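# Move the cardboard box from desk to counter

## Task

Pick up the small cardboard box on the desk and set it down on this room's counter, without disturbing the stacked cartons. Should those cartons cut off every route to the counter, set the box on top of the coffee table instead. At the finish the coffee table must be standing upright, the robot must not have tipped over or be leaning, and the box must stay put on its own, not be held there by the robot.

## Robot and tools

The robot is a Hello Robot Stretch 4 with a single arm. It has an omni-wheel base, a lift that slides up a mast, an arm that telescopes forward, a three-joint wrist (yaw, pitch, roll) and a two-finger gripper. It stands about 1.6 m tall, and the base's rim lies within 0.23 m of the base origin. There are four cameras: head_camera at the mast top, pointing forward and downward; head_left_camera and head_right_camera, fisheyes beside it that look more steeply down and show the base and arm; and wrist_camera, behind the fingers and looking along them, with the fingertips near the bottom of its image. To look around with the head cameras, rotate the base.

Frames. The base frame sits on the floor beneath the base centre: x ahead, y to the left, z upward. hand_pose is reported in this frame, for a point between the open fingertips, and may be somewhat off. The odometry frame is wherever the base frame was when the scene began.

execute_actions. The argument actions is a list holding one action, or empty to simply get a fresh report. An action may contain base, joints, or both, plus the optional pace and contact_limits; alternatively it holds only end_of_arm. Everything in one action starts at once and may finish at different moments.
- base: exactly one key, each a relative move from where the base last measured itself, not a pose. translate_m: drive straight along x in metres, forward positive, -2 to 2. strafe_m: slide sideways in metres, left positive, -2 to 2. rotate_rad: turn in place in radians, counter-clockwise (left) positive, -3.2 to 3.2.
- joints: a single object keyed by joint name; each value is an absolute target for that joint, not an offset. lift_m 0 to 1.2 (metres of height); arm_m 0 to 0.55 (metres of extension); wrist_yaw_rad -1.134 to 4.276 (0 points ahead, positive swings left, 3.14 is folded back, above 3.4 the arm may interfere); wrist_pitch_rad -1.117 to 4.259 (0 level, 1.57 pointing down); wrist_roll_rad -1.117 to 4.259 (0 keeps the fingers level, positive turns clockwise as seen from behind); gripper_m -0.038 to 0.141 (fingertip gap in metres; negative makes the tips press together). A target outside a joint's range gets clipped and the result notes it; any other bad value or unknown key rejects the whole call.
- pace: "slow", "default", "fast" or "max"; base speeds rise from 0.1 to 0.6 m/s and turning from 1 to 4 rad/s, but with the lift above 0.2 they are reduced the higher it is.
- contact_limits: only arm_m, 0 (gentlest) to 0.75 (firmest), default 0.5; the arm stops when it meets this much resistance.
- end_of_arm: "enable_torque" re-powers any wrist or gripper motor that shut itself off.
- cameras: list of camera names, or "all"; omitted or null means all, [] means none.
Anything you omit from an action may still be driving toward an earlier target. To unfold the wrist at the start, one action with lift_m 0.4 and wrist_yaw_rad 0 works.

wait takes seconds (0 to 10) and returns the same report without commanding anything. zoom_image takes camera and region [x0, y0, x1, y1] in pixels of that camera's most recent full image, origin top-left, at most 504 by 504. finished_scene takes scene, the current scene's number, and closes it for good; the result says whether the task succeeded. Only call it once the box rests stably where required.

Reading results. base_status and joint_status describe how each motion ended: "done" (for the base, the wheels turned the commanded amount, slip included), "off_target" (stopped short, may still push), "contact_stop_at_<key>" (hit something; that part may go slack), "limit_stop_at_<name>" such as own_body or tilt, "time_out", "torque_fault" (a wrist or gripper motor went limp until enable_torque). on_its_own lists things not commanded by this call; its "held at" is the held target, not the position. lidar_m has 12 distances in metres, 30-degree sectors counter-clockwise from straight ahead (4th left, 7th behind, 10th right); "-" means nothing seen or closer than 0.25 m; it misses glass and thin legs but sees tabletops. wrist_depth_mm is a 7 by 7 grid of depths in mm from the top left. base_odometry comes from wheel counts; a gap above about 0.1 rad between turned_by_wheels and turned_by_imu signals a bump or slip. base_tilt is in degrees, forward and right positive. motor_effort gives percent of maximum with the peak in brackets; a gripper squeeze at a commanded gripper_m of 0 or above shows as a clear effort change, and a load in a level gripper moves wrist_pitch effort away from 0. gripper_m readings do not prove a grasp. pictures names the returned images in order.

Grasping: command a gap smaller than the box's width; tighter pulls it toward the wrist. If the fingertips jam on a surface, raise the lift.

Avoid: driving or turning with a load over 1 kg and arm_m above 0.2, especially fast; strong pushes or pulls with a high gripper; pressing the gripper into things during base or arm moves (torque faults); tilting up with a big roll (self-collision); dropping or slamming the box; knocking the cartons or the coffee table. Note that loose objects may occasionally be nudged by outside forces.

Each tool is called after ">>>" as name(argument=value, ...) on one line, values as JSON.

## Session

>>> execute_actions(actions=[])

Scene clock: 0.00 s.
base_odometry: x=+0.000 y=+0.000 heading=+0.000 (m, m, rad; odometry frame)
turned_by_wheels: +0.000 (rad since the last result)
turned_by_imu: +0.000 (rad since the last result)
base_tilt: forward=+0.6 right=-0.9 (deg)
lidar_m: 0.89 1.16 2.61 1.47 1.04 1.00 1.05 1.17 1.08 1.12 1.04 1.02
base_status: not commanded
joint_positions: lift_m=+0.290 arm_m=-0.001 wrist_yaw_rad=+3.109 wrist_pitch_rad=+0.001 wrist_roll_rad=-0.014 gripper_m=+0.057
joint_status: not commanded
motor_effort: lift_m=+21 arm_m=-1 wrist_yaw_rad=+0 wrist_pitch_rad=-7 wrist_roll_rad=-1 gripper_m=+0 wheel_0=+0 wheel_1=+1 wheel_2=+1 (%)
hand_pose: x=-0.1155 y=+0.0969 z=+0.4682 quat_wxyz=(+0.016, -0.001, -0.007, +1.000) (m; base frame)
wrist_depth_mm: - 146 1025 1499 1537 976 891 / - 120 157 1336 1308 1160 1205 / - 116 147 1464 1098 976 1229 / - 129 183 1464 1118 991 1182 / 209 1255 1756 1397 1308 1308 1229 / 223 1336 224 1255 207 1078 1205 / 226 1160 1160 148 1042 931 991
pictures: head_camera, head_left_camera, head_right_camera, wrist_camera
Images, in order (width x height): head_camera 420x560, head_left_camera 420x672, head_right_camera 420x672, wrist_camera 616x392.

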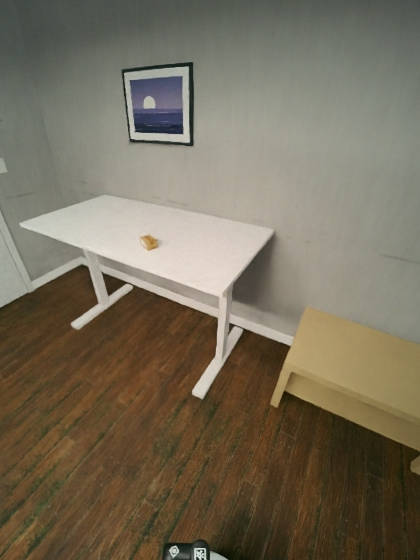

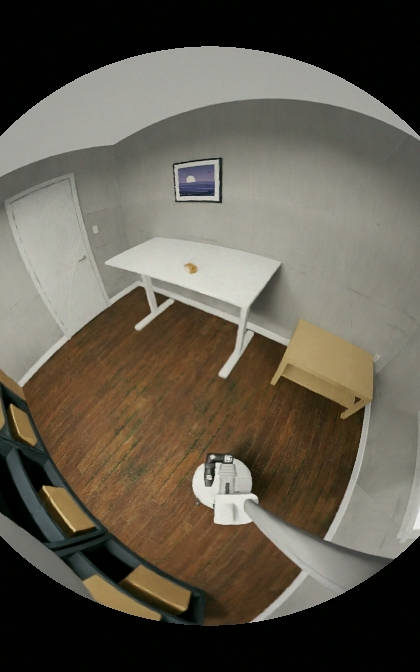

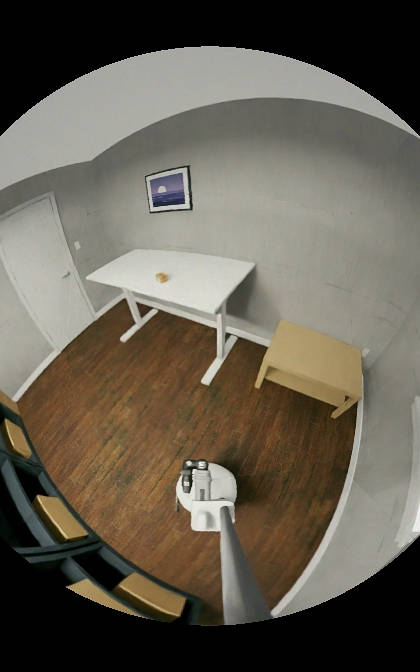

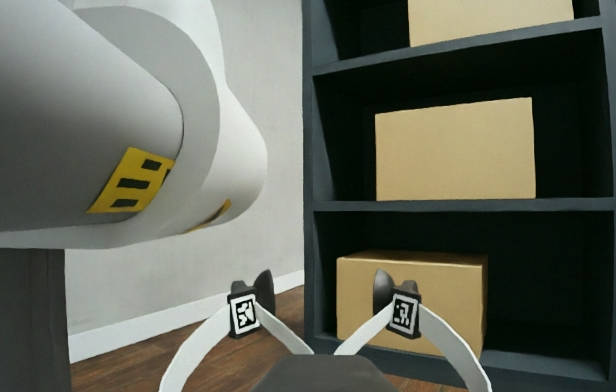

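>>> execute_actions(actions=[{"base":{"rotate_rad":0.15},"joints":{"lift_m":0.75,"wrist_yaw_rad":0,"wrist_pitch_rad":0.3,"gripper_m":0.14},"pace":"fast"}])

>>> zoom_image(camera="head_camera", region=[120,190,260,290])

Scene clock: 2.77 s.
base_odometry: x=+0.000 y=+0.000 heading=+0.149 (m, m, rad; odometry frame)
turned_by_wheels: +0.149 (rad since the last result)
turned_by_imu: +0.149 (rad since the last result)
base_tilt: forward=+0.6 right=-0.9 (deg)
lidar_m: 0.88 1.36 2.58 1.29 1.01 0.99 1.11 1.12 1.07 1.18 1.02 0.94
base_status: done
joint_positions: lift_m=+0.750 arm_m=-0.001 wrist_yaw_rad=+0.000 wrist_pitch_rad=+0.302 wrist_roll_rad=-0.014 gripper_m=+0.140
joint_status: all done
motor_effort: lift_m=+24(26) arm_m=-1(1) wrist_yaw_rad=-1(8) wrist_pitch_rad=-4(5) wrist_roll_rad=-2(1) gripper_m=+2(1) wheel_0=-5(10) wheel_1=-4(8) wheel_2=-5(10) (%)
hand_pose: x=+0.4454 y=-0.0873 z=+0.8421 quat_wxyz=(+0.989, -0.007, +0.150, +0.001) (m; base frame)
wrist_depth_mm: - - - 1618 1366 1182 1025 / - - 1983 1576 1308 1160 1042 / - - - 1756 1464 1255 1098 / - - - 1863 1576 1255 1138 / - - - 1983 1537 1308 1160 / 1618 1576 219 1708 1397 211 1205 / 1336 1308 1366 148 1229 1229 1205
pictures: head_camera, head_left_camera, head_right_camera, wrist_camera
Images, in order (width x height): head_camera 420x560, head_left_camera 420x672, head_right_camera 420x672, wrist_camera 616x392.

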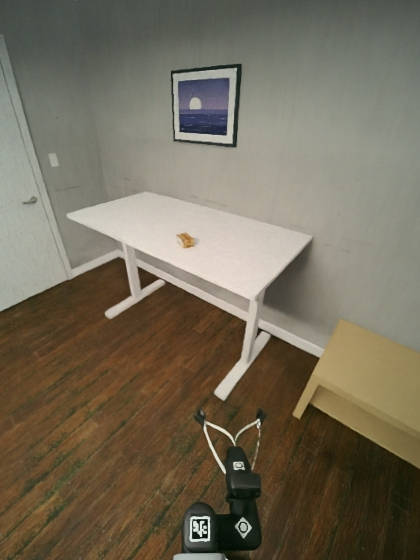

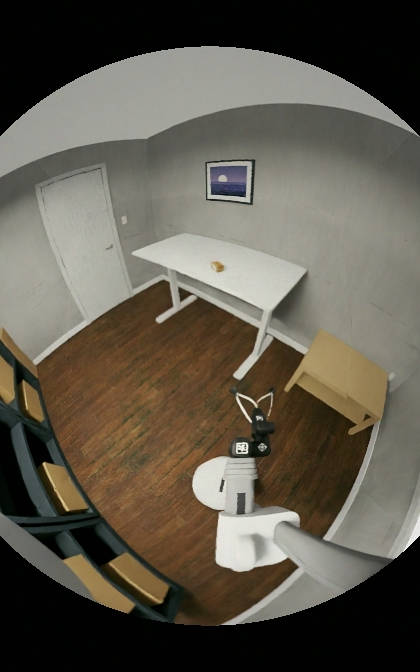

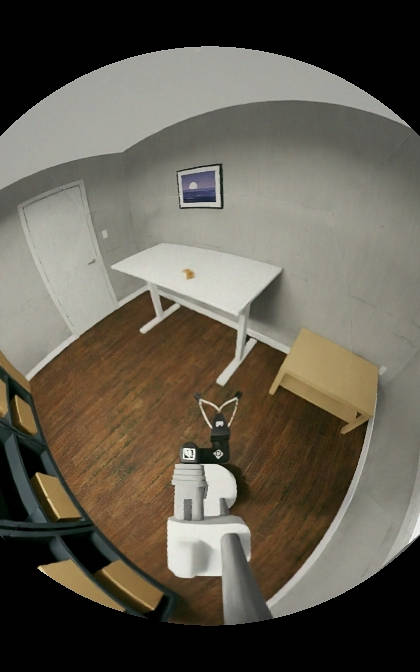

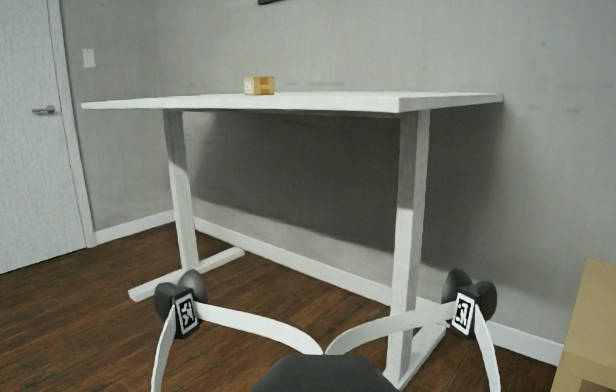

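Region (120, 190, 260, 290) of head_camera's 420x560 image, scaled by 3.600, with more detail than that image has; it fills the top 360 rows of this view, and the rest is white.

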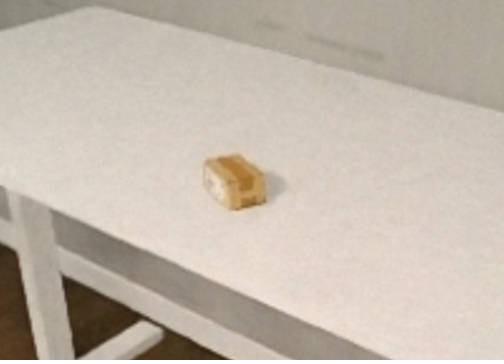

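>>> execute_actions(actions=[{"base":{"rotate_rad":0.16},"joints":{"lift_m":0.95,"arm_m":0.3},"pace":"fast"}], cameras=[])

>>> execute_actions(actions=[{"base":{"translate_m":0.25},"pace":"fast"}], cameras=["head_camera","wrist_camera"])

Scene clock: 4.77 s.
base_odometry: x=+0.000 y=+0.000 heading=+0.308 (m, m, rad; odometry frame)
turned_by_wheels: +0.159 (rad since the last result)
turned_by_imu: +0.159 (rad since the last result)
base_tilt: forward=+0.7 right=-1.0 (deg)
lidar_m: 0.97 1.80 1.91 1.15 0.99 1.02 1.28 1.10 1.09 1.12 1.01 0.90
base_status: done
joint_positions: lift_m=+0.950 arm_m=+0.299 wrist_yaw_rad=+0.000 wrist_pitch_rad=+0.302 wrist_roll_rad=-0.014 gripper_m=+0.140
joint_status: all done
motor_effort: lift_m=+23(27) arm_m=+6(6) wrist_yaw_rad=-2(1) wrist_pitch_rad=-4(6) wrist_roll_rad=-4(1) gripper_m=+0(2) wheel_0=-6(10) wheel_1=-4(9) wheel_2=-5(8) (%)
hand_pose: x=+0.7453 y=-0.0874 z=+1.0422 quat_wxyz=(+0.989, -0.007, +0.150, +0.001) (m; base frame)
wrist_depth_mm: 1708 - - 1661 1281 1060 904 / 1756 - - 1661 1336 1078 946 / 1808 - 1618 1537 1281 1098 976 / 1863 - 976 741 732 723 723 / 1921 - - 1983 525 480 469 / 1863 1863 219 1921 1464 210 353 / 1576 1537 1576 148 1499 1255 1042
pictures: none
No camera images: the call's "cameras" was empty. Leave "cameras" out to get every camera's image.

Scene clock: 6.83 s.
base_odometry: x=+0.238 y=+0.076 heading=+0.308 (m, m, rad; odometry frame)
turned_by_wheels: +0.000 (rad since the last result)
turned_by_imu: -0.001 (rad since the last result)
base_tilt: forward=+0.6 right=-0.8 (deg)
lidar_m: 0.77 1.39 2.23 1.35 1.17 1.19 1.49 1.27 1.28 0.96 0.85 0.66
base_status: done
joint_positions: lift_m=+0.950 arm_m=+0.299 wrist_yaw_rad=+0.000 wrist_pitch_rad=+0.302 wrist_roll_rad=-0.014 gripper_m=+0.140
joint_status: not commanded
motor_effort: lift_m=+23(23) arm_m=+5(6) wrist_yaw_rad=-2(1) wrist_pitch_rad=-6(4) wrist_roll_rad=-1(1) gripper_m=+0(1) wheel_0=+4(9) wheel_1=+4(10) wheel_2=-4(10) (%)
hand_pose: x=+0.7454 y=-0.0874 z=+1.0422 quat_wxyz=(+0.989, -0.007, +0.150, +0.001) (m; base frame)
wrist_depth_mm: 1618 1863 1863 1397 1098 904 778 / 1618 1921 - 1464 1138 946 798 / 1661 1921 1863 1397 1160 960 842 / 1708 1008 768 759 732 723 723 / 1756 - 539 492 488 480 466 / 1756 1921 219 389 364 211 347 / 1618 1576 1576 148 294 282 286
pictures: head_camera, wrist_camera
Images, in order (width x height): head_camera 420x560, wrist_camera 616x392.

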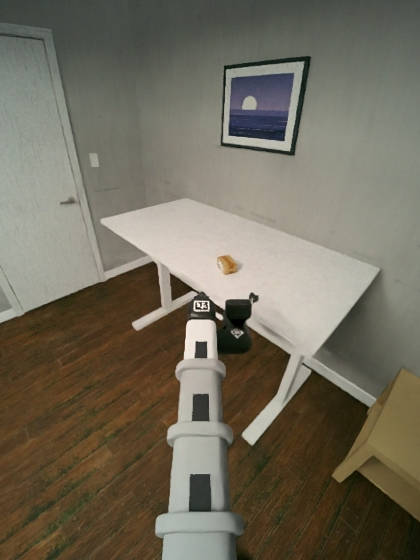

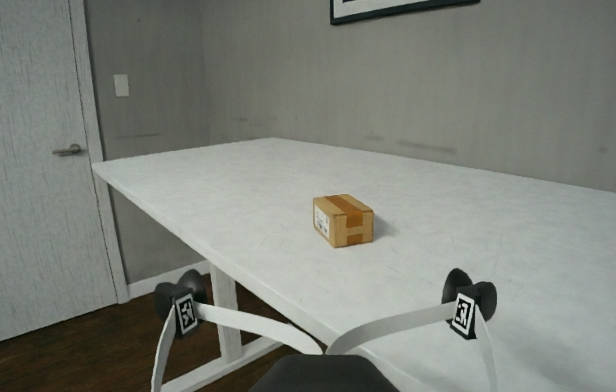

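>>> execute_actions(actions=[{"base":{"strafe_m":-0.03},"joints":{"lift_m":0.885,"arm_m":0.5},"pace":"fast"}], cameras=["head_camera","wrist_camera"])

Scene clock: 8.50 s.
base_odometry: x=+0.247 y=+0.047 heading=+0.308 (m, m, rad; odometry frame)
turned_by_wheels: +0.000 (rad since the last result)
turned_by_imu: -0.001 (rad since the last result)
base_tilt: forward=+0.7 right=-1.0 (deg)
lidar_m: 0.70 1.34 2.27 1.40 1.21 1.21 1.46 1.25 1.25 0.92 0.82 0.65
base_status: done
joint_positions: lift_m=+0.885 arm_m=+0.499 wrist_yaw_rad=+0.000 wrist_pitch_rad=+0.302 wrist_roll_rad=-0.014 gripper_m=+0.140
joint_status: all done
motor_effort: lift_m=+18(21) arm_m=+6(5) wrist_yaw_rad=-3(1) wrist_pitch_rad=-5(6) wrist_roll_rad=-2(1) gripper_m=+3(0) wheel_0=+0(12) wheel_1=+0(11) wheel_2=+0(5) (%)
hand_pose: x=+0.9453 y=-0.0874 z=+0.9776 quat_wxyz=(+0.989, -0.007, +0.151, +0.001) (m; base frame)
wrist_depth_mm: 1499 1661 1576 1182 931 759 661 / 1537 1756 1708 1255 960 778 676 / 1537 1661 1118 1060 917 788 699 / 1499 544 535 436 517 500 496 / 1618 349 347 300 319 332 327 / 1708 272 218 256 253 211 243 / 1537 1464 207 148 204 196 -
pictures: head_camera, wrist_camera
Images, in order (width x height): head_camera 420x560, wrist_camera 616x392.

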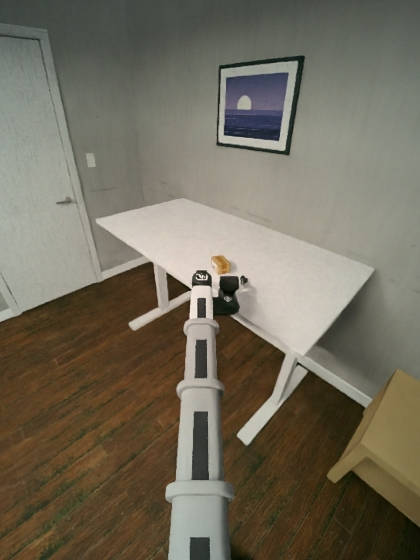

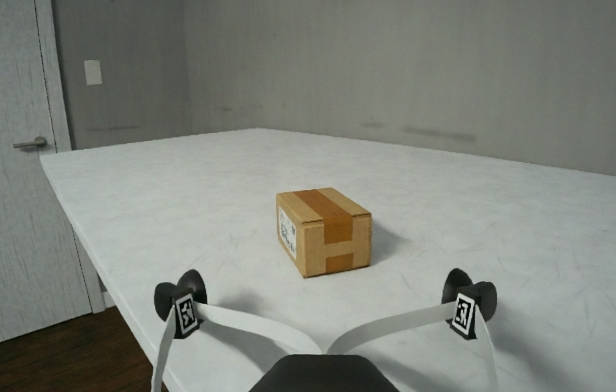

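>>> execute_actions(actions=[{"base":{"translate_m":0.095}}], cameras=["wrist_camera"])

>>> execute_actions(actions=[{"joints":{"gripper_m":0.015}}], cameras=["wrist_camera"])

>>> execute_actions(actions=[{"joints":{"lift_m":0.93},"pace":"fast"}], cameras=["wrist_camera"])

Scene clock: 10.33 s.
base_odometry: x=+0.337 y=+0.076 heading=+0.309 (m, m, rad; odometry frame)
turned_by_wheels: +0.001 (rad since the last result)
turned_by_imu: +0.000 (rad since the last result)
base_tilt: forward=+0.7 right=-0.8 (deg)
lidar_m: 0.65 1.18 2.38 1.43 1.27 1.27 1.55 1.31 1.31 0.87 0.77 0.55
base_status: done
joint_positions: lift_m=+0.885 arm_m=+0.499 wrist_yaw_rad=+0.000 wrist_pitch_rad=+0.302 wrist_roll_rad=-0.014 gripper_m=+0.140
joint_status: not commanded
motor_effort: lift_m=+18(18) arm_m=+6(5) wrist_yaw_rad=-1(1) wrist_pitch_rad=-4(5) wrist_roll_rad=-3(4) gripper_m=-3(0) wheel_0=+5(9) wheel_1=+5(8) wheel_2=-3(15) (%)
hand_pose: x=+0.9453 y=-0.0874 z=+0.9776 quat_wxyz=(+0.989, -0.007, +0.151, +0.001) (m; base frame)
wrist_depth_mm: 1464 1618 1464 1078 854 707 609 / 1464 1708 1576 1138 891 732 627 / 1464 1661 1118 1060 878 741 647 / 549 544 535 525 512 504 492 / 349 347 349 230 338 332 327 / 255 243 219 200 209 211 243 / 208 200 207 148 203 196 -
pictures: wrist_camera
Images, in order (width x height): wrist_camera 616x392.

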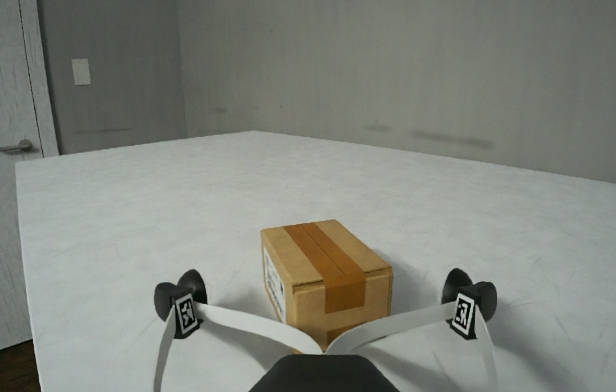

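Scene clock: 12.57 s.
base_odometry: x=+0.337 y=+0.076 heading=+0.309 (m, m, rad; odometry frame)
turned_by_wheels: +0.000 (rad since the last result)
turned_by_imu: -0.001 (rad since the last result)
base_tilt: forward=+0.6 right=-0.8 (deg)
lidar_m: 0.64 1.19 2.38 1.44 1.26 1.26 1.56 1.31 1.32 0.88 0.79 0.57
base_status: not commanded
joint_positions: lift_m=+0.885 arm_m=+0.499 wrist_yaw_rad=+0.000 wrist_pitch_rad=+0.303 wrist_roll_rad=-0.014 gripper_m=+0.015
joint_status: all done
motor_effort: lift_m=+18(18) arm_m=+5(6) wrist_yaw_rad=-1(1) wrist_pitch_rad=-8(8) wrist_roll_rad=-2(2) gripper_m=-21(22) wheel_0=+5(5) wheel_1=+5(5) wheel_2=-3(3) (%)
hand_pose: x=+0.9453 y=-0.0874 z=+0.9774 quat_wxyz=(+0.989, -0.007, +0.151, +0.001) (m; base frame)
wrist_depth_mm: 1464 1661 1464 1078 866 707 603 / 1499 1708 1576 1118 878 723 621 / 1499 1661 1118 1042 866 732 647 / 549 539 525 517 512 496 496 / 345 345 347 220 319 329 325 / 253 254 192 189 190 245 241 / 206 198 202 193 197 187 -
pictures: wrist_camera
Images, in order (width x height): wrist_camera 616x392.

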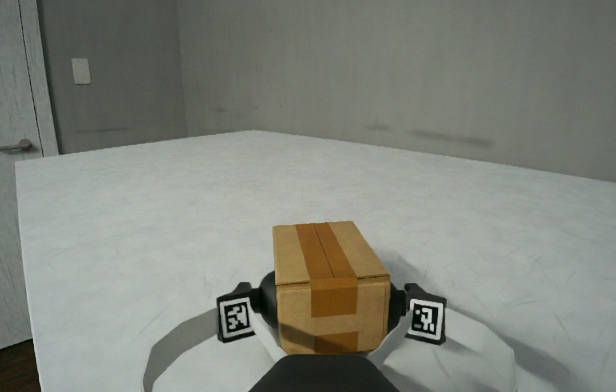

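Scene clock: 13.47 s.
base_odometry: x=+0.337 y=+0.076 heading=+0.309 (m, m, rad; odometry frame)
turned_by_wheels: +0.000 (rad since the last result)
turned_by_imu: +0.000 (rad since the last result)
base_tilt: forward=+0.7 right=-0.9 (deg)
lidar_m: 0.65 1.19 2.38 1.44 1.26 1.27 1.54 1.32 1.33 0.86 0.78 0.57
base_status: not commanded
joint_positions: lift_m=+0.930 arm_m=+0.499 wrist_yaw_rad=+0.000 wrist_pitch_rad=+0.303 wrist_roll_rad=-0.014 gripper_m=+0.015
joint_status: all done
motor_effort: lift_m=+24(26) arm_m=+5(5) wrist_yaw_rad=-1(0) wrist_pitch_rad=-9(8) wrist_roll_rad=-3(1) gripper_m=-19(23) wheel_0=+5(5) wheel_1=+5(4) wheel_2=-3(3) (%)
hand_pose: x=+0.9452 y=-0.0874 z=+1.0218 quat_wxyz=(+0.988, -0.007, +0.151, +0.001) (m; base frame)
wrist_depth_mm: 1464 1661 1464 1078 866 699 615 / 1499 1661 1576 1138 891 732 627 / 1537 1756 1430 1098 917 750 647 / 715 707 676 668 661 654 640 / 452 452 452 220 413 430 421 / 330 332 192 189 191 319 312 / 268 258 262 193 247 244 -
pictures: wrist_camera
Images, in order (width x height): wrist_camera 616x392.

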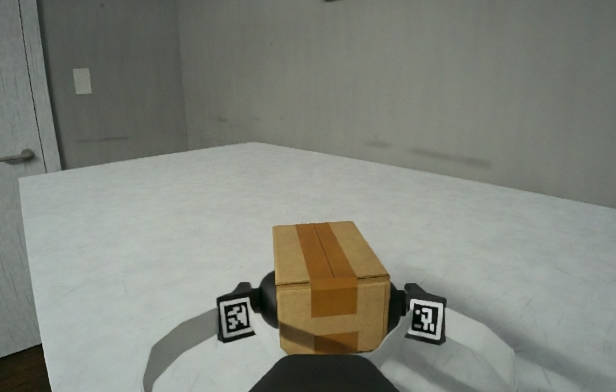

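>>> execute_actions(actions=[{"base":{"rotate_rad":2.2},"joints":{"arm_m":0},"pace":"fast"}])

Scene clock: 21.87 s.
base_odometry: x=+0.337 y=+0.076 heading=+2.507 (m, m, rad; odometry frame)
turned_by_wheels: +2.199 (rad since the last result)
turned_by_imu: +2.217 (rad since the last result)
base_tilt: forward=+0.7 right=-1.0 (deg)
lidar_m: 1.25 1.27 1.48 1.33 1.28 0.84 0.79 0.56 0.71 1.51 2.10 1.37
base_status: done
joint_positions: lift_m=+0.930 arm_m=+0.001 wrist_yaw_rad=+0.000 wrist_pitch_rad=+0.303 wrist_roll_rad=-0.014 gripper_m=+0.015
joint_status: all done
motor_effort: lift_m=+23(24) arm_m=-6(6) wrist_yaw_rad=-1(4) wrist_pitch_rad=-8(11) wrist_roll_rad=-2(1) gripper_m=-19(21) wheel_0=-6(12) wheel_1=-6(9) wheel_2=-5(9) (%)
hand_pose: x=+0.4472 y=-0.0874 z=+1.0218 quat_wxyz=(+0.988, -0.007, +0.151, +0.001) (m; base frame)
wrist_depth_mm: 1255 1281 1308 1366 1366 1336 1160 / 1281 976 976 1397 1042 1060 1138 / 1118 1008 1008 1138 1060 1336 1160 / 1281 1229 1499 1499 1618 1576 1205 / 1255 1098 1160 221 1308 1366 1229 / 1160 1229 193 189 191 1499 1281 / 1182 1205 1366 193 1281 1336 1366
pictures: head_camera, head_left_camera, head_right_camera, wrist_camera
Images, in order (width x height): head_camera 420x560, head_left_camera 420x672, head_right_camera 420x672, wrist_camera 616x392.

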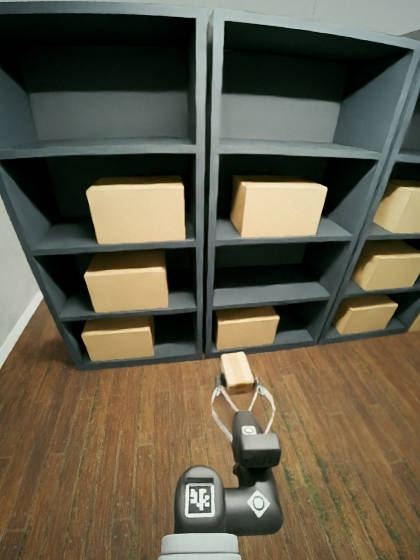

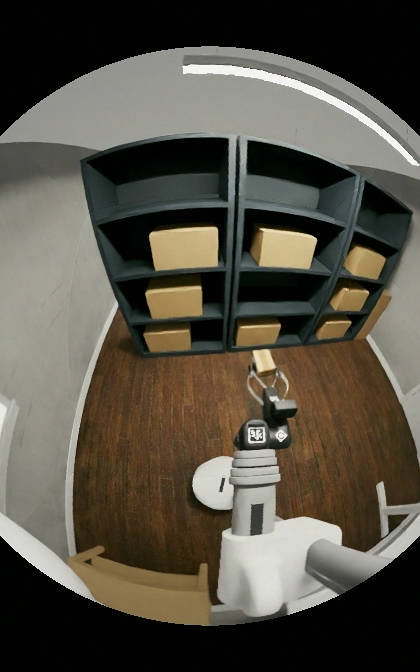

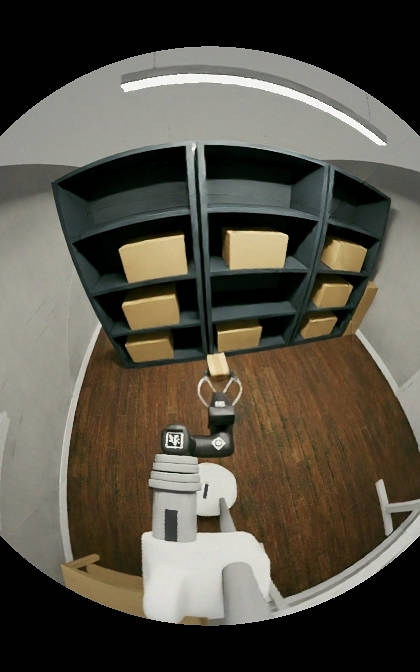

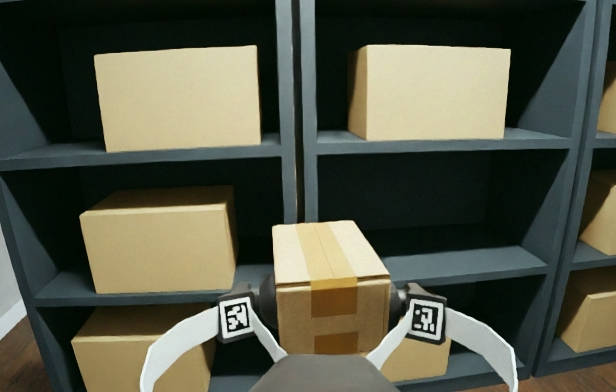

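>>> execute_actions(actions=[{"base":{"rotate_rad":0.15},"pace":"fast"}], cameras=[])

>>> execute_actions(actions=[{"base":{"strafe_m":0.9},"pace":"fast"}])

Scene clock: 22.97 s.
base_odometry: x=+0.337 y=+0.076 heading=+2.656 (m, m, rad; odometry frame)
turned_by_wheels: +0.149 (rad since the last result)
turned_by_imu: +0.150 (rad since the last result)
base_tilt: forward=+0.6 right=-0.9 (deg)
lidar_m: 1.25 1.32 1.41 1.32 1.03 0.80 0.57 0.57 0.81 2.37 1.78 1.31
base_status: done
joint_positions: lift_m=+0.930 arm_m=+0.001 wrist_yaw_rad=+0.000 wrist_pitch_rad=+0.303 wrist_roll_rad=-0.014 gripper_m=+0.015
joint_status: not commanded
motor_effort: lift_m=+23(23) arm_m=-6(6) wrist_yaw_rad=-1(1) wrist_pitch_rad=-9(11) wrist_roll_rad=-2(2) gripper_m=-22(22) wheel_0=-6(9) wheel_1=-6(9) wheel_2=-4(7) (%)
hand_pose: x=+0.4472 y=-0.0874 z=+1.0218 quat_wxyz=(+0.988, -0.007, +0.151, +0.001) (m; base frame)
wrist_depth_mm: 1008 1308 1336 1336 1308 1308 1255 / 1098 1336 991 991 991 960 960 / 1618 1255 1025 1025 1025 991 1008 / 1708 1308 1229 1499 1464 1499 1464 / 1808 1255 1138 220 1308 1366 1336 / 1808 1308 192 189 191 1138 1430 / 1576 1281 1255 192 1229 1229 1397
pictures: none
No camera images: the call's "cameras" was empty. Leave "cameras" out to get every camera's image.

Scene clock: 26.67 s.
base_odometry: x=-0.083 y=-0.720 heading=+2.656 (m, m, rad; odometry frame)
turned_by_wheels: +0.000 (rad since the last result)
turned_by_imu: -0.002 (rad since the last result)
base_tilt: forward=+0.6 right=-1.0 (deg)
lidar_m: 1.28 0.68 0.44 0.42 0.45 0.63 0.73 0.77 1.17 2.27 1.78 1.32
base_status: done
joint_positions: lift_m=+0.930 arm_m=+0.001 wrist_yaw_rad=+0.000 wrist_pitch_rad=+0.303 wrist_roll_rad=-0.014 gripper_m=+0.015
joint_status: not commanded
motor_effort: lift_m=+23(23) arm_m=-6(6) wrist_yaw_rad=-1(0) wrist_pitch_rad=-9(10) wrist_roll_rad=-2(2) gripper_m=-20(21) wheel_0=-2(14) wheel_1=+1(12) wheel_2=+0(2) (%)
hand_pose: x=+0.4472 y=-0.0874 z=+1.0218 quat_wxyz=(+0.988, -0.007, +0.151, +0.001) (m; base frame)
wrist_depth_mm: 699 991 1808 - 1336 1336 1281 / 691 991 1808 - 1397 991 960 / 691 991 1863 - 1366 1025 991 / 699 1008 1808 - 1537 1160 1138 / 691 976 1921 220 1281 1118 1098 / 683 976 191 189 191 1255 1336 / 699 854 1537 192 1229 1229 1336
pictures: head_camera, head_left_camera, head_right_camera, wrist_camera
Images, in order (width x height): head_camera 420x560, head_left_camera 420x672, head_right_camera 420x672, wrist_camera 616x392.

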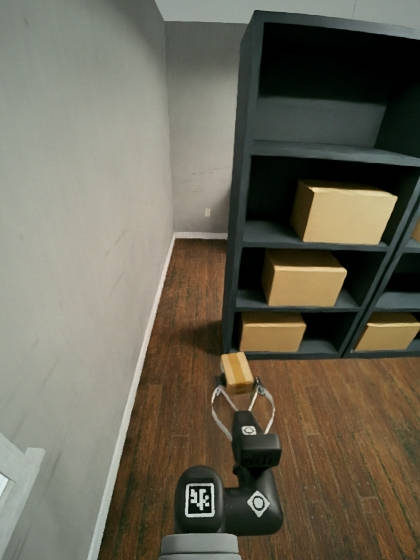

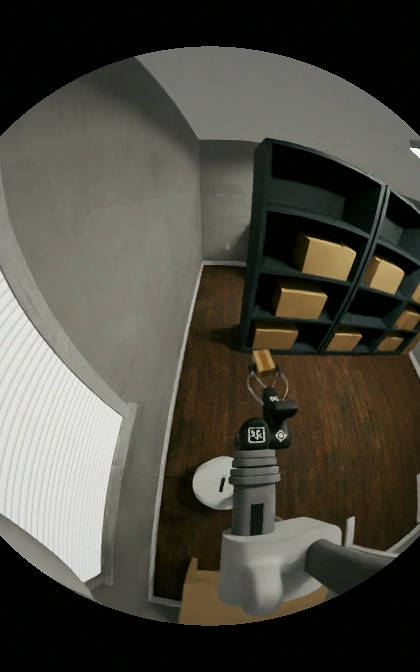

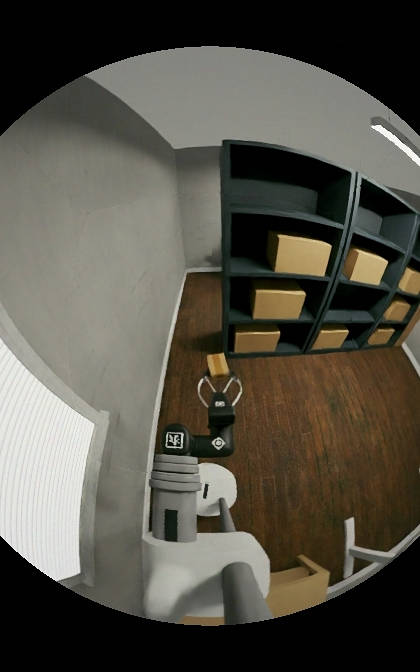

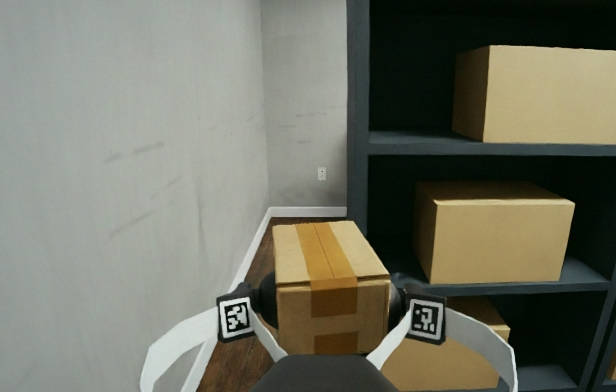

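>>> execute_actions(actions=[{"base":{"strafe_m":0.13},"pace":"fast"}], cameras=[])

>>> execute_actions(actions=[{"base":{"translate_m":0.95},"pace":"fast"}])

Scene clock: 28.53 s.
base_odometry: x=-0.143 y=-0.835 heading=+2.656 (m, m, rad; odometry frame)
turned_by_wheels: +0.000 (rad since the last result)
turned_by_imu: -0.001 (rad since the last result)
base_tilt: forward=+0.8 right=-0.8 (deg)
lidar_m: 1.26 0.41 0.30 0.28 0.30 0.46 0.73 0.77 1.09 2.26 1.79 1.32
base_status: done
joint_positions: lift_m=+0.930 arm_m=+0.001 wrist_yaw_rad=+0.000 wrist_pitch_rad=+0.303 wrist_roll_rad=-0.014 gripper_m=+0.015
joint_status: not commanded
motor_effort: lift_m=+23(23) arm_m=-6(5) wrist_yaw_rad=-1(2) wrist_pitch_rad=-9(8) wrist_roll_rad=-2(2) gripper_m=-20(19) wheel_0=+0(14) wheel_1=+3(12) wheel_2=+0(0) (%)
hand_pose: x=+0.4472 y=-0.0874 z=+1.0218 quat_wxyz=(+0.988, -0.007, +0.151, +0.001) (m; base frame)
wrist_depth_mm: 539 750 1366 - 1308 1281 1281 / 530 750 1430 - 1366 1336 960 / 535 768 1366 - 1366 1118 1008 / 535 759 1397 - 1499 1255 1138 / 535 759 1397 220 1229 1138 1098 / 525 750 192 189 190 1160 1537 / 535 654 1366 192 1205 1229 1336
pictures: none
No camera images: the call's "cameras" was empty. Leave "cameras" out to get every camera's image.

Scene clock: 32.50 s.
base_odometry: x=-0.984 y=-0.392 heading=+2.656 (m, m, rad; odometry frame)
turned_by_wheels: +0.000 (rad since the last result)
turned_by_imu: -0.003 (rad since the last result)
base_tilt: forward=+0.6 right=-0.9 (deg)
lidar_m: 1.20 0.44 0.34 0.32 0.33 0.46 1.17 1.75 2.18 1.23 0.47 0.43
base_status: done
joint_positions: lift_m=+0.930 arm_m=+0.001 wrist_yaw_rad=+0.000 wrist_pitch_rad=+0.303 wrist_roll_rad=-0.014 gripper_m=+0.015
joint_status: not commanded
motor_effort: lift_m=+23(23) arm_m=-5(5) wrist_yaw_rad=-1(1) wrist_pitch_rad=-8(9) wrist_roll_rad=-1(2) gripper_m=-18(19) wheel_0=+3(11) wheel_1=+3(10) wheel_2=-1(16) (%)
hand_pose: x=+0.4472 y=-0.0874 z=+1.0218 quat_wxyz=(+0.988, -0.007, +0.151, +0.001) (m; base frame)
wrist_depth_mm: 521 723 1336 - - 469 325 / 512 732 1397 - - 480 330 / 517 741 1366 - - 484 336 / 521 741 1366 - - 488 338 / 517 732 1366 220 1756 484 332 / 512 723 192 189 191 415 332 / 517 634 1336 193 1464 404 327
pictures: head_camera, head_left_camera, head_right_camera, wrist_camera
Images, in order (width x height): head_camera 420x560, head_left_camera 420x672, head_right_camera 420x672, wrist_camera 616x392.

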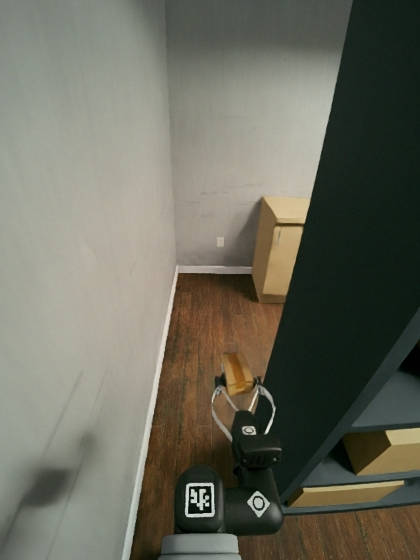

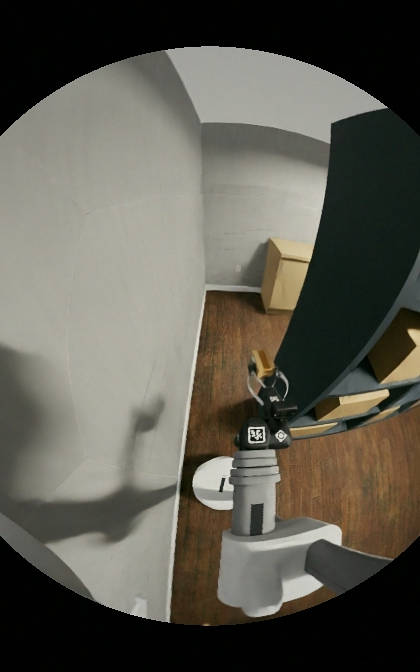

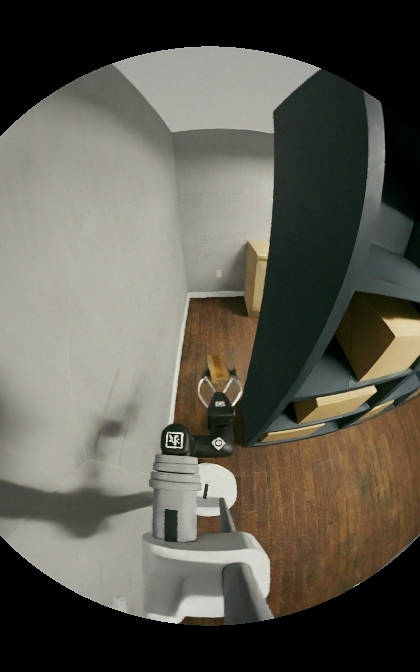

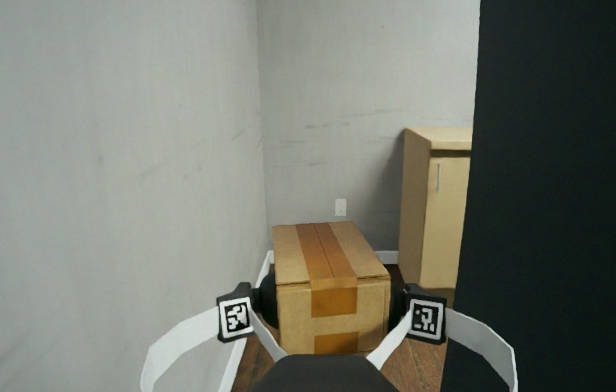

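Centred.

>>> execute_actions(actions=[{"base":{"translate_m":1.25},"pace":"fast"}], cameras=["head_camera"])

>>> execute_actions(actions=[{"base":{"rotate_rad":-0.65},"joints":{"arm_m":0.15},"pace":"fast"}], cameras=["head_camera","wrist_camera"])

Scene clock: 37.57 s.
base_odometry: x=-2.090 y=+0.191 heading=+2.657 (m, m, rad; odometry frame)
turned_by_wheels: +0.000 (rad since the last result)
turned_by_imu: -0.004 (rad since the last result)
base_tilt: forward=+0.7 right=-0.9 (deg)
lidar_m: 1.17 0.44 0.32 0.30 0.32 0.46 1.31 0.54 0.65 1.82 0.89 0.84
base_status: done
joint_positions: lift_m=+0.930 arm_m=+0.001 wrist_yaw_rad=+0.000 wrist_pitch_rad=+0.303 wrist_roll_rad=-0.014 gripper_m=+0.015
joint_status: not commanded
motor_effort: lift_m=+23(23) arm_m=-6(5) wrist_yaw_rad=-1(1) wrist_pitch_rad=-8(10) wrist_roll_rad=-2(1) gripper_m=-21(19) wheel_0=+3(10) wheel_1=+3(9) wheel_2=-1(18) (%)
hand_pose: x=+0.4472 y=-0.0874 z=+1.0218 quat_wxyz=(+0.988, -0.007, +0.151, +0.001) (m; base frame)
wrist_depth_mm: 504 699 946 917 931 904 891 / 496 707 976 976 946 931 931 / 496 715 1008 1025 1008 960 946 / 500 715 1042 1060 1025 1008 798 / 496 723 1098 220 1060 1060 715 / 496 707 192 189 191 904 715 / 500 609 1205 193 1182 891 699
pictures: head_camera
Images, in order (width x height): head_camera 420x560.

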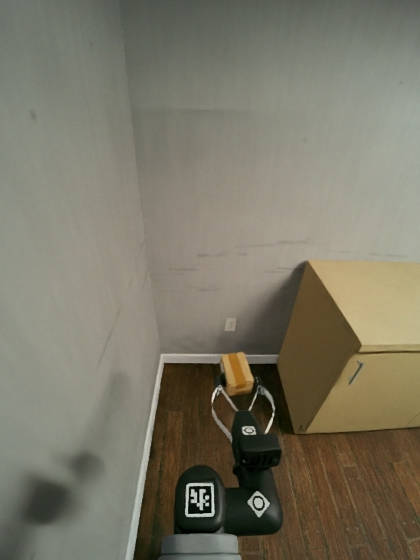

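Scene clock: 39.03 s.
base_odometry: x=-2.090 y=+0.191 heading=+2.008 (m, m, rad; odometry frame)
turned_by_wheels: -0.649 (rad since the last result)
turned_by_imu: -0.655 (rad since the last result)
base_tilt: forward=+0.7 right=-1.0 (deg)
lidar_m: 0.87 1.24 0.49 0.32 0.29 0.30 0.41 0.86 0.54 0.59 1.25 1.05
base_status: done
joint_positions: lift_m=+0.930 arm_m=+0.149 wrist_yaw_rad=+0.000 wrist_pitch_rad=+0.303 wrist_roll_rad=-0.014 gripper_m=+0.015
joint_status: all done
motor_effort: lift_m=+23(23) arm_m=+6(6) wrist_yaw_rad=+0(3) wrist_pitch_rad=-9(10) wrist_roll_rad=-1(2) gripper_m=-20(21) wheel_0=+5(9) wheel_1=+5(8) wheel_2=+4(13) (%)
hand_pose: x=+0.5952 y=-0.0874 z=+1.0219 quat_wxyz=(+0.989, -0.007, +0.151, +0.001) (m; base frame)
wrist_depth_mm: 750 831 946 1078 1308 1576 - / 768 854 976 1138 1336 1661 - / 788 891 1025 1160 1336 1618 1576 / 820 917 931 820 809 820 1008 / 842 931 831 220 621 831 1098 / 866 976 193 188 190 866 1255 / 891 946 946 192 715 878 1464
pictures: head_camera, wrist_camera
Images, in order (width x height): head_camera 420x560, wrist_camera 616x392.

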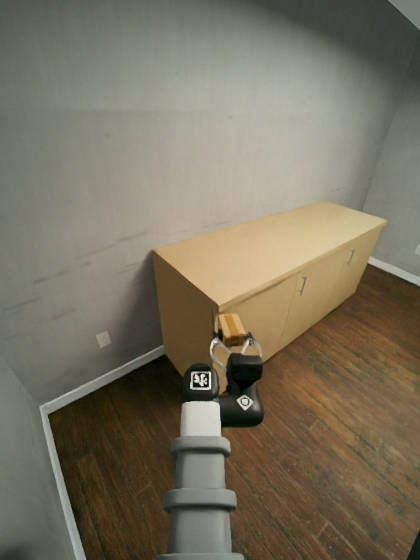

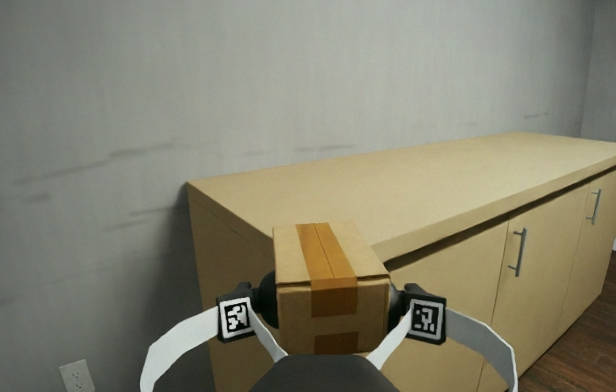

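>>> execute_actions(actions=[{"base":{"translate_m":0.25},"joints":{"arm_m":0.5,"lift_m":0.89},"pace":"fast"}], cameras=[])

>>> execute_actions(actions=[{"joints":{"lift_m":0.845}}], cameras=["head_camera","wrist_camera"])

Scene clock: 41.33 s.
base_odometry: x=-2.195 y=+0.417 heading=+2.008 (m, m, rad; odometry frame)
turned_by_wheels: +0.000 (rad since the last result)
turned_by_imu: -0.001 (rad since the last result)
base_tilt: forward=+0.6 right=-1.0 (deg)
lidar_m: 0.60 1.03 0.74 0.48 0.44 0.46 0.59 1.13 0.67 0.84 1.81 0.70
base_status: done
joint_positions: lift_m=+0.890 arm_m=+0.499 wrist_yaw_rad=+0.000 wrist_pitch_rad=+0.303 wrist_roll_rad=-0.014 gripper_m=+0.015
joint_status: all done
motor_effort: lift_m=+19(21) arm_m=+5(9) wrist_yaw_rad=-1(0) wrist_pitch_rad=-9(9) wrist_roll_rad=-1(1) gripper_m=-20(18) wheel_0=+4(10) wheel_1=+3(9) wheel_2=-3(14) (%)
hand_pose: x=+0.9453 y=-0.0874 z=+0.9822 quat_wxyz=(+0.988, -0.007, +0.151, +0.001) (m; base frame)
wrist_depth_mm: 387 427 488 564 661 820 1025 / 394 442 504 580 691 854 1078 / 404 455 521 609 723 917 1078 / 418 469 539 609 668 647 640 / 418 449 455 220 415 433 421 / 329 334 192 189 190 319 312 / 268 258 262 193 247 244 -
pictures: none
No camera images: the call's "cameras" was empty. Leave "cameras" out to get every camera's image.

Scene clock: 42.40 s.
base_odometry: x=-2.195 y=+0.417 heading=+2.008 (m, m, rad; odometry frame)
turned_by_wheels: +0.000 (rad since the last result)
turned_by_imu: +0.000 (rad since the last result)
base_tilt: forward=+0.7 right=-0.9 (deg)
lidar_m: 0.61 1.04 0.76 0.49 0.44 0.47 0.58 1.10 0.68 0.83 1.79 0.70
base_status: not commanded
joint_positions: lift_m=+0.845 arm_m=+0.499 wrist_yaw_rad=+0.000 wrist_pitch_rad=+0.303 wrist_roll_rad=-0.014 gripper_m=+0.015
joint_status: all done
motor_effort: lift_m=+17(17) arm_m=+5(5) wrist_yaw_rad=-1(2) wrist_pitch_rad=-11(10) wrist_roll_rad=-1(4) gripper_m=-18(21) wheel_0=+4(4) wheel_1=+3(3) wheel_2=-3(3) (%)
hand_pose: x=+0.9453 y=-0.0874 z=+0.9373 quat_wxyz=(+0.988, -0.007, +0.151, +0.001) (m; base frame)
wrist_depth_mm: 384 430 484 564 668 809 1025 / 394 439 504 580 699 854 1098 / 410 455 525 609 723 842 1025 / 418 462 512 521 504 496 492 / 349 349 347 220 317 330 325 / 252 254 192 189 191 245 241 / 206 198 202 193 197 187 -
pictures: head_camera, wrist_camera
Images, in order (width x height): head_camera 420x560, wrist_camera 616x392.

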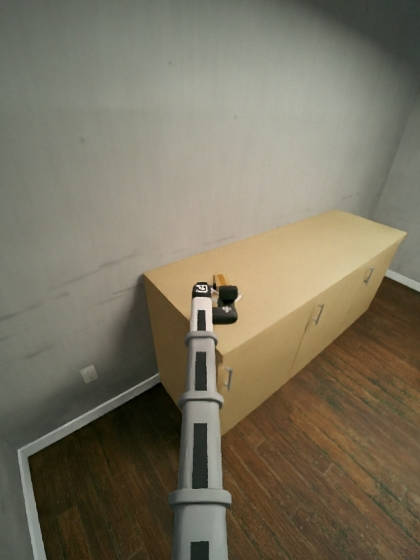

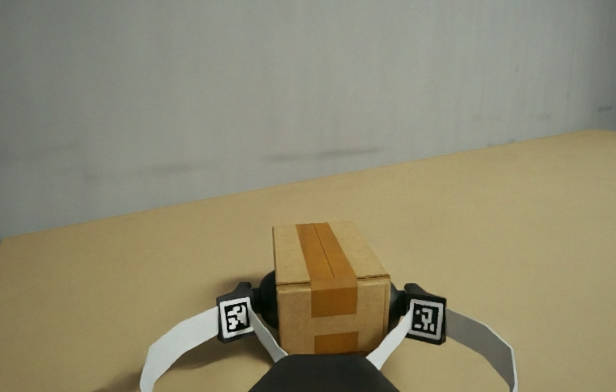

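>>> execute_actions(actions=[{"joints":{"gripper_m":0.1}}], cameras=[])

>>> execute_actions(actions=[{"joints":{"arm_m":0.35,"lift_m":0.87},"pace":"fast"}], cameras=["wrist_camera"])

>>> finished_scene(scene=1)

Scene clock: 44.30 s.
base_odometry: x=-2.195 y=+0.417 heading=+2.008 (m, m, rad; odometry frame)
turned_by_wheels: +0.000 (rad since the last result)
turned_by_imu: -0.001 (rad since the last result)
base_tilt: forward=+0.7 right=-0.9 (deg)
lidar_m: 0.60 1.04 0.75 0.49 0.44 0.46 0.58 1.12 0.67 0.83 1.81 0.71
base_status: not commanded
joint_positions: lift_m=+0.845 arm_m=+0.499 wrist_yaw_rad=+0.000 wrist_pitch_rad=+0.303 wrist_roll_rad=-0.014 gripper_m=+0.100
joint_status: all done
motor_effort: lift_m=+18(18) arm_m=+5(5) wrist_yaw_rad=-1(1) wrist_pitch_rad=-6(9) wrist_roll_rad=-2(3) gripper_m=+1(23) wheel_0=+4(4) wheel_1=+3(3) wheel_2=-3(3) (%)
hand_pose: x=+0.9454 y=-0.0874 z=+0.9375 quat_wxyz=(+0.989, -0.007, +0.151, +0.001) (m; base frame)
wrist_depth_mm: 387 427 484 564 661 809 1008 / 394 439 504 574 691 854 1078 / 404 455 525 609 715 842 1025 / 418 462 517 521 512 504 496 / 349 349 347 229 342 332 329 / 254 256 216 204 210 236 243 / 207 202 202 149 200 194 -
pictures: none
No camera images: the call's "cameras" was empty. Leave "cameras" out to get every camera's image.

Scene clock: 45.60 s.
base_odometry: x=-2.195 y=+0.417 heading=+2.008 (m, m, rad; odometry frame)
turned_by_wheels: +0.000 (rad since the last result)
turned_by_imu: +0.000 (rad since the last result)
base_tilt: forward=+0.7 right=-0.8 (deg)
lidar_m: 0.60 1.03 0.74 0.48 0.45 0.45 0.60 1.11 0.67 0.82 1.81 0.71
base_status: not commanded
joint_positions: lift_m=+0.870 arm_m=+0.351 wrist_yaw_rad=+0.000 wrist_pitch_rad=+0.302 wrist_roll_rad=-0.014 gripper_m=+0.100
joint_status: all done
motor_effort: lift_m=+23(28) arm_m=-5(6) wrist_yaw_rad=+0(2) wrist_pitch_rad=-5(7) wrist_roll_rad=-2(1) gripper_m=-2(0) wheel_0=+4(4) wheel_1=+3(3) wheel_2=-3(3) (%)
hand_pose: x=+0.7973 y=-0.0875 z=+0.9621 quat_wxyz=(+0.989, -0.007, +0.151, +0.001) (m; base frame)
wrist_depth_mm: 473 525 597 691 820 1008 1255 / 484 544 621 715 854 1060 1308 / 504 564 647 750 878 1025 1229 / 521 564 615 603 603 585 580 / 535 407 404 353 397 387 379 / 554 300 216 298 265 274 282 / 569 245 236 149 233 226 -
pictures: wrist_camera
Images, in order (width x height): wrist_camera 616x392.

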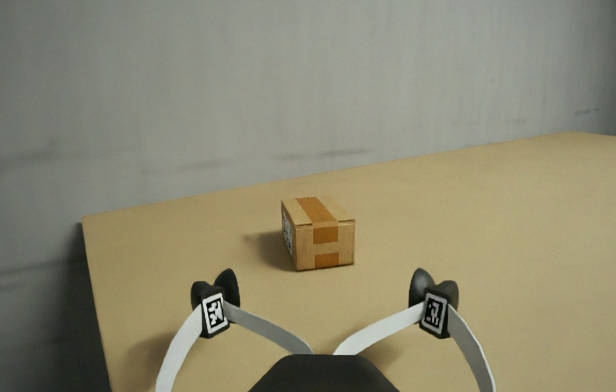

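The scene is finished: the task was done.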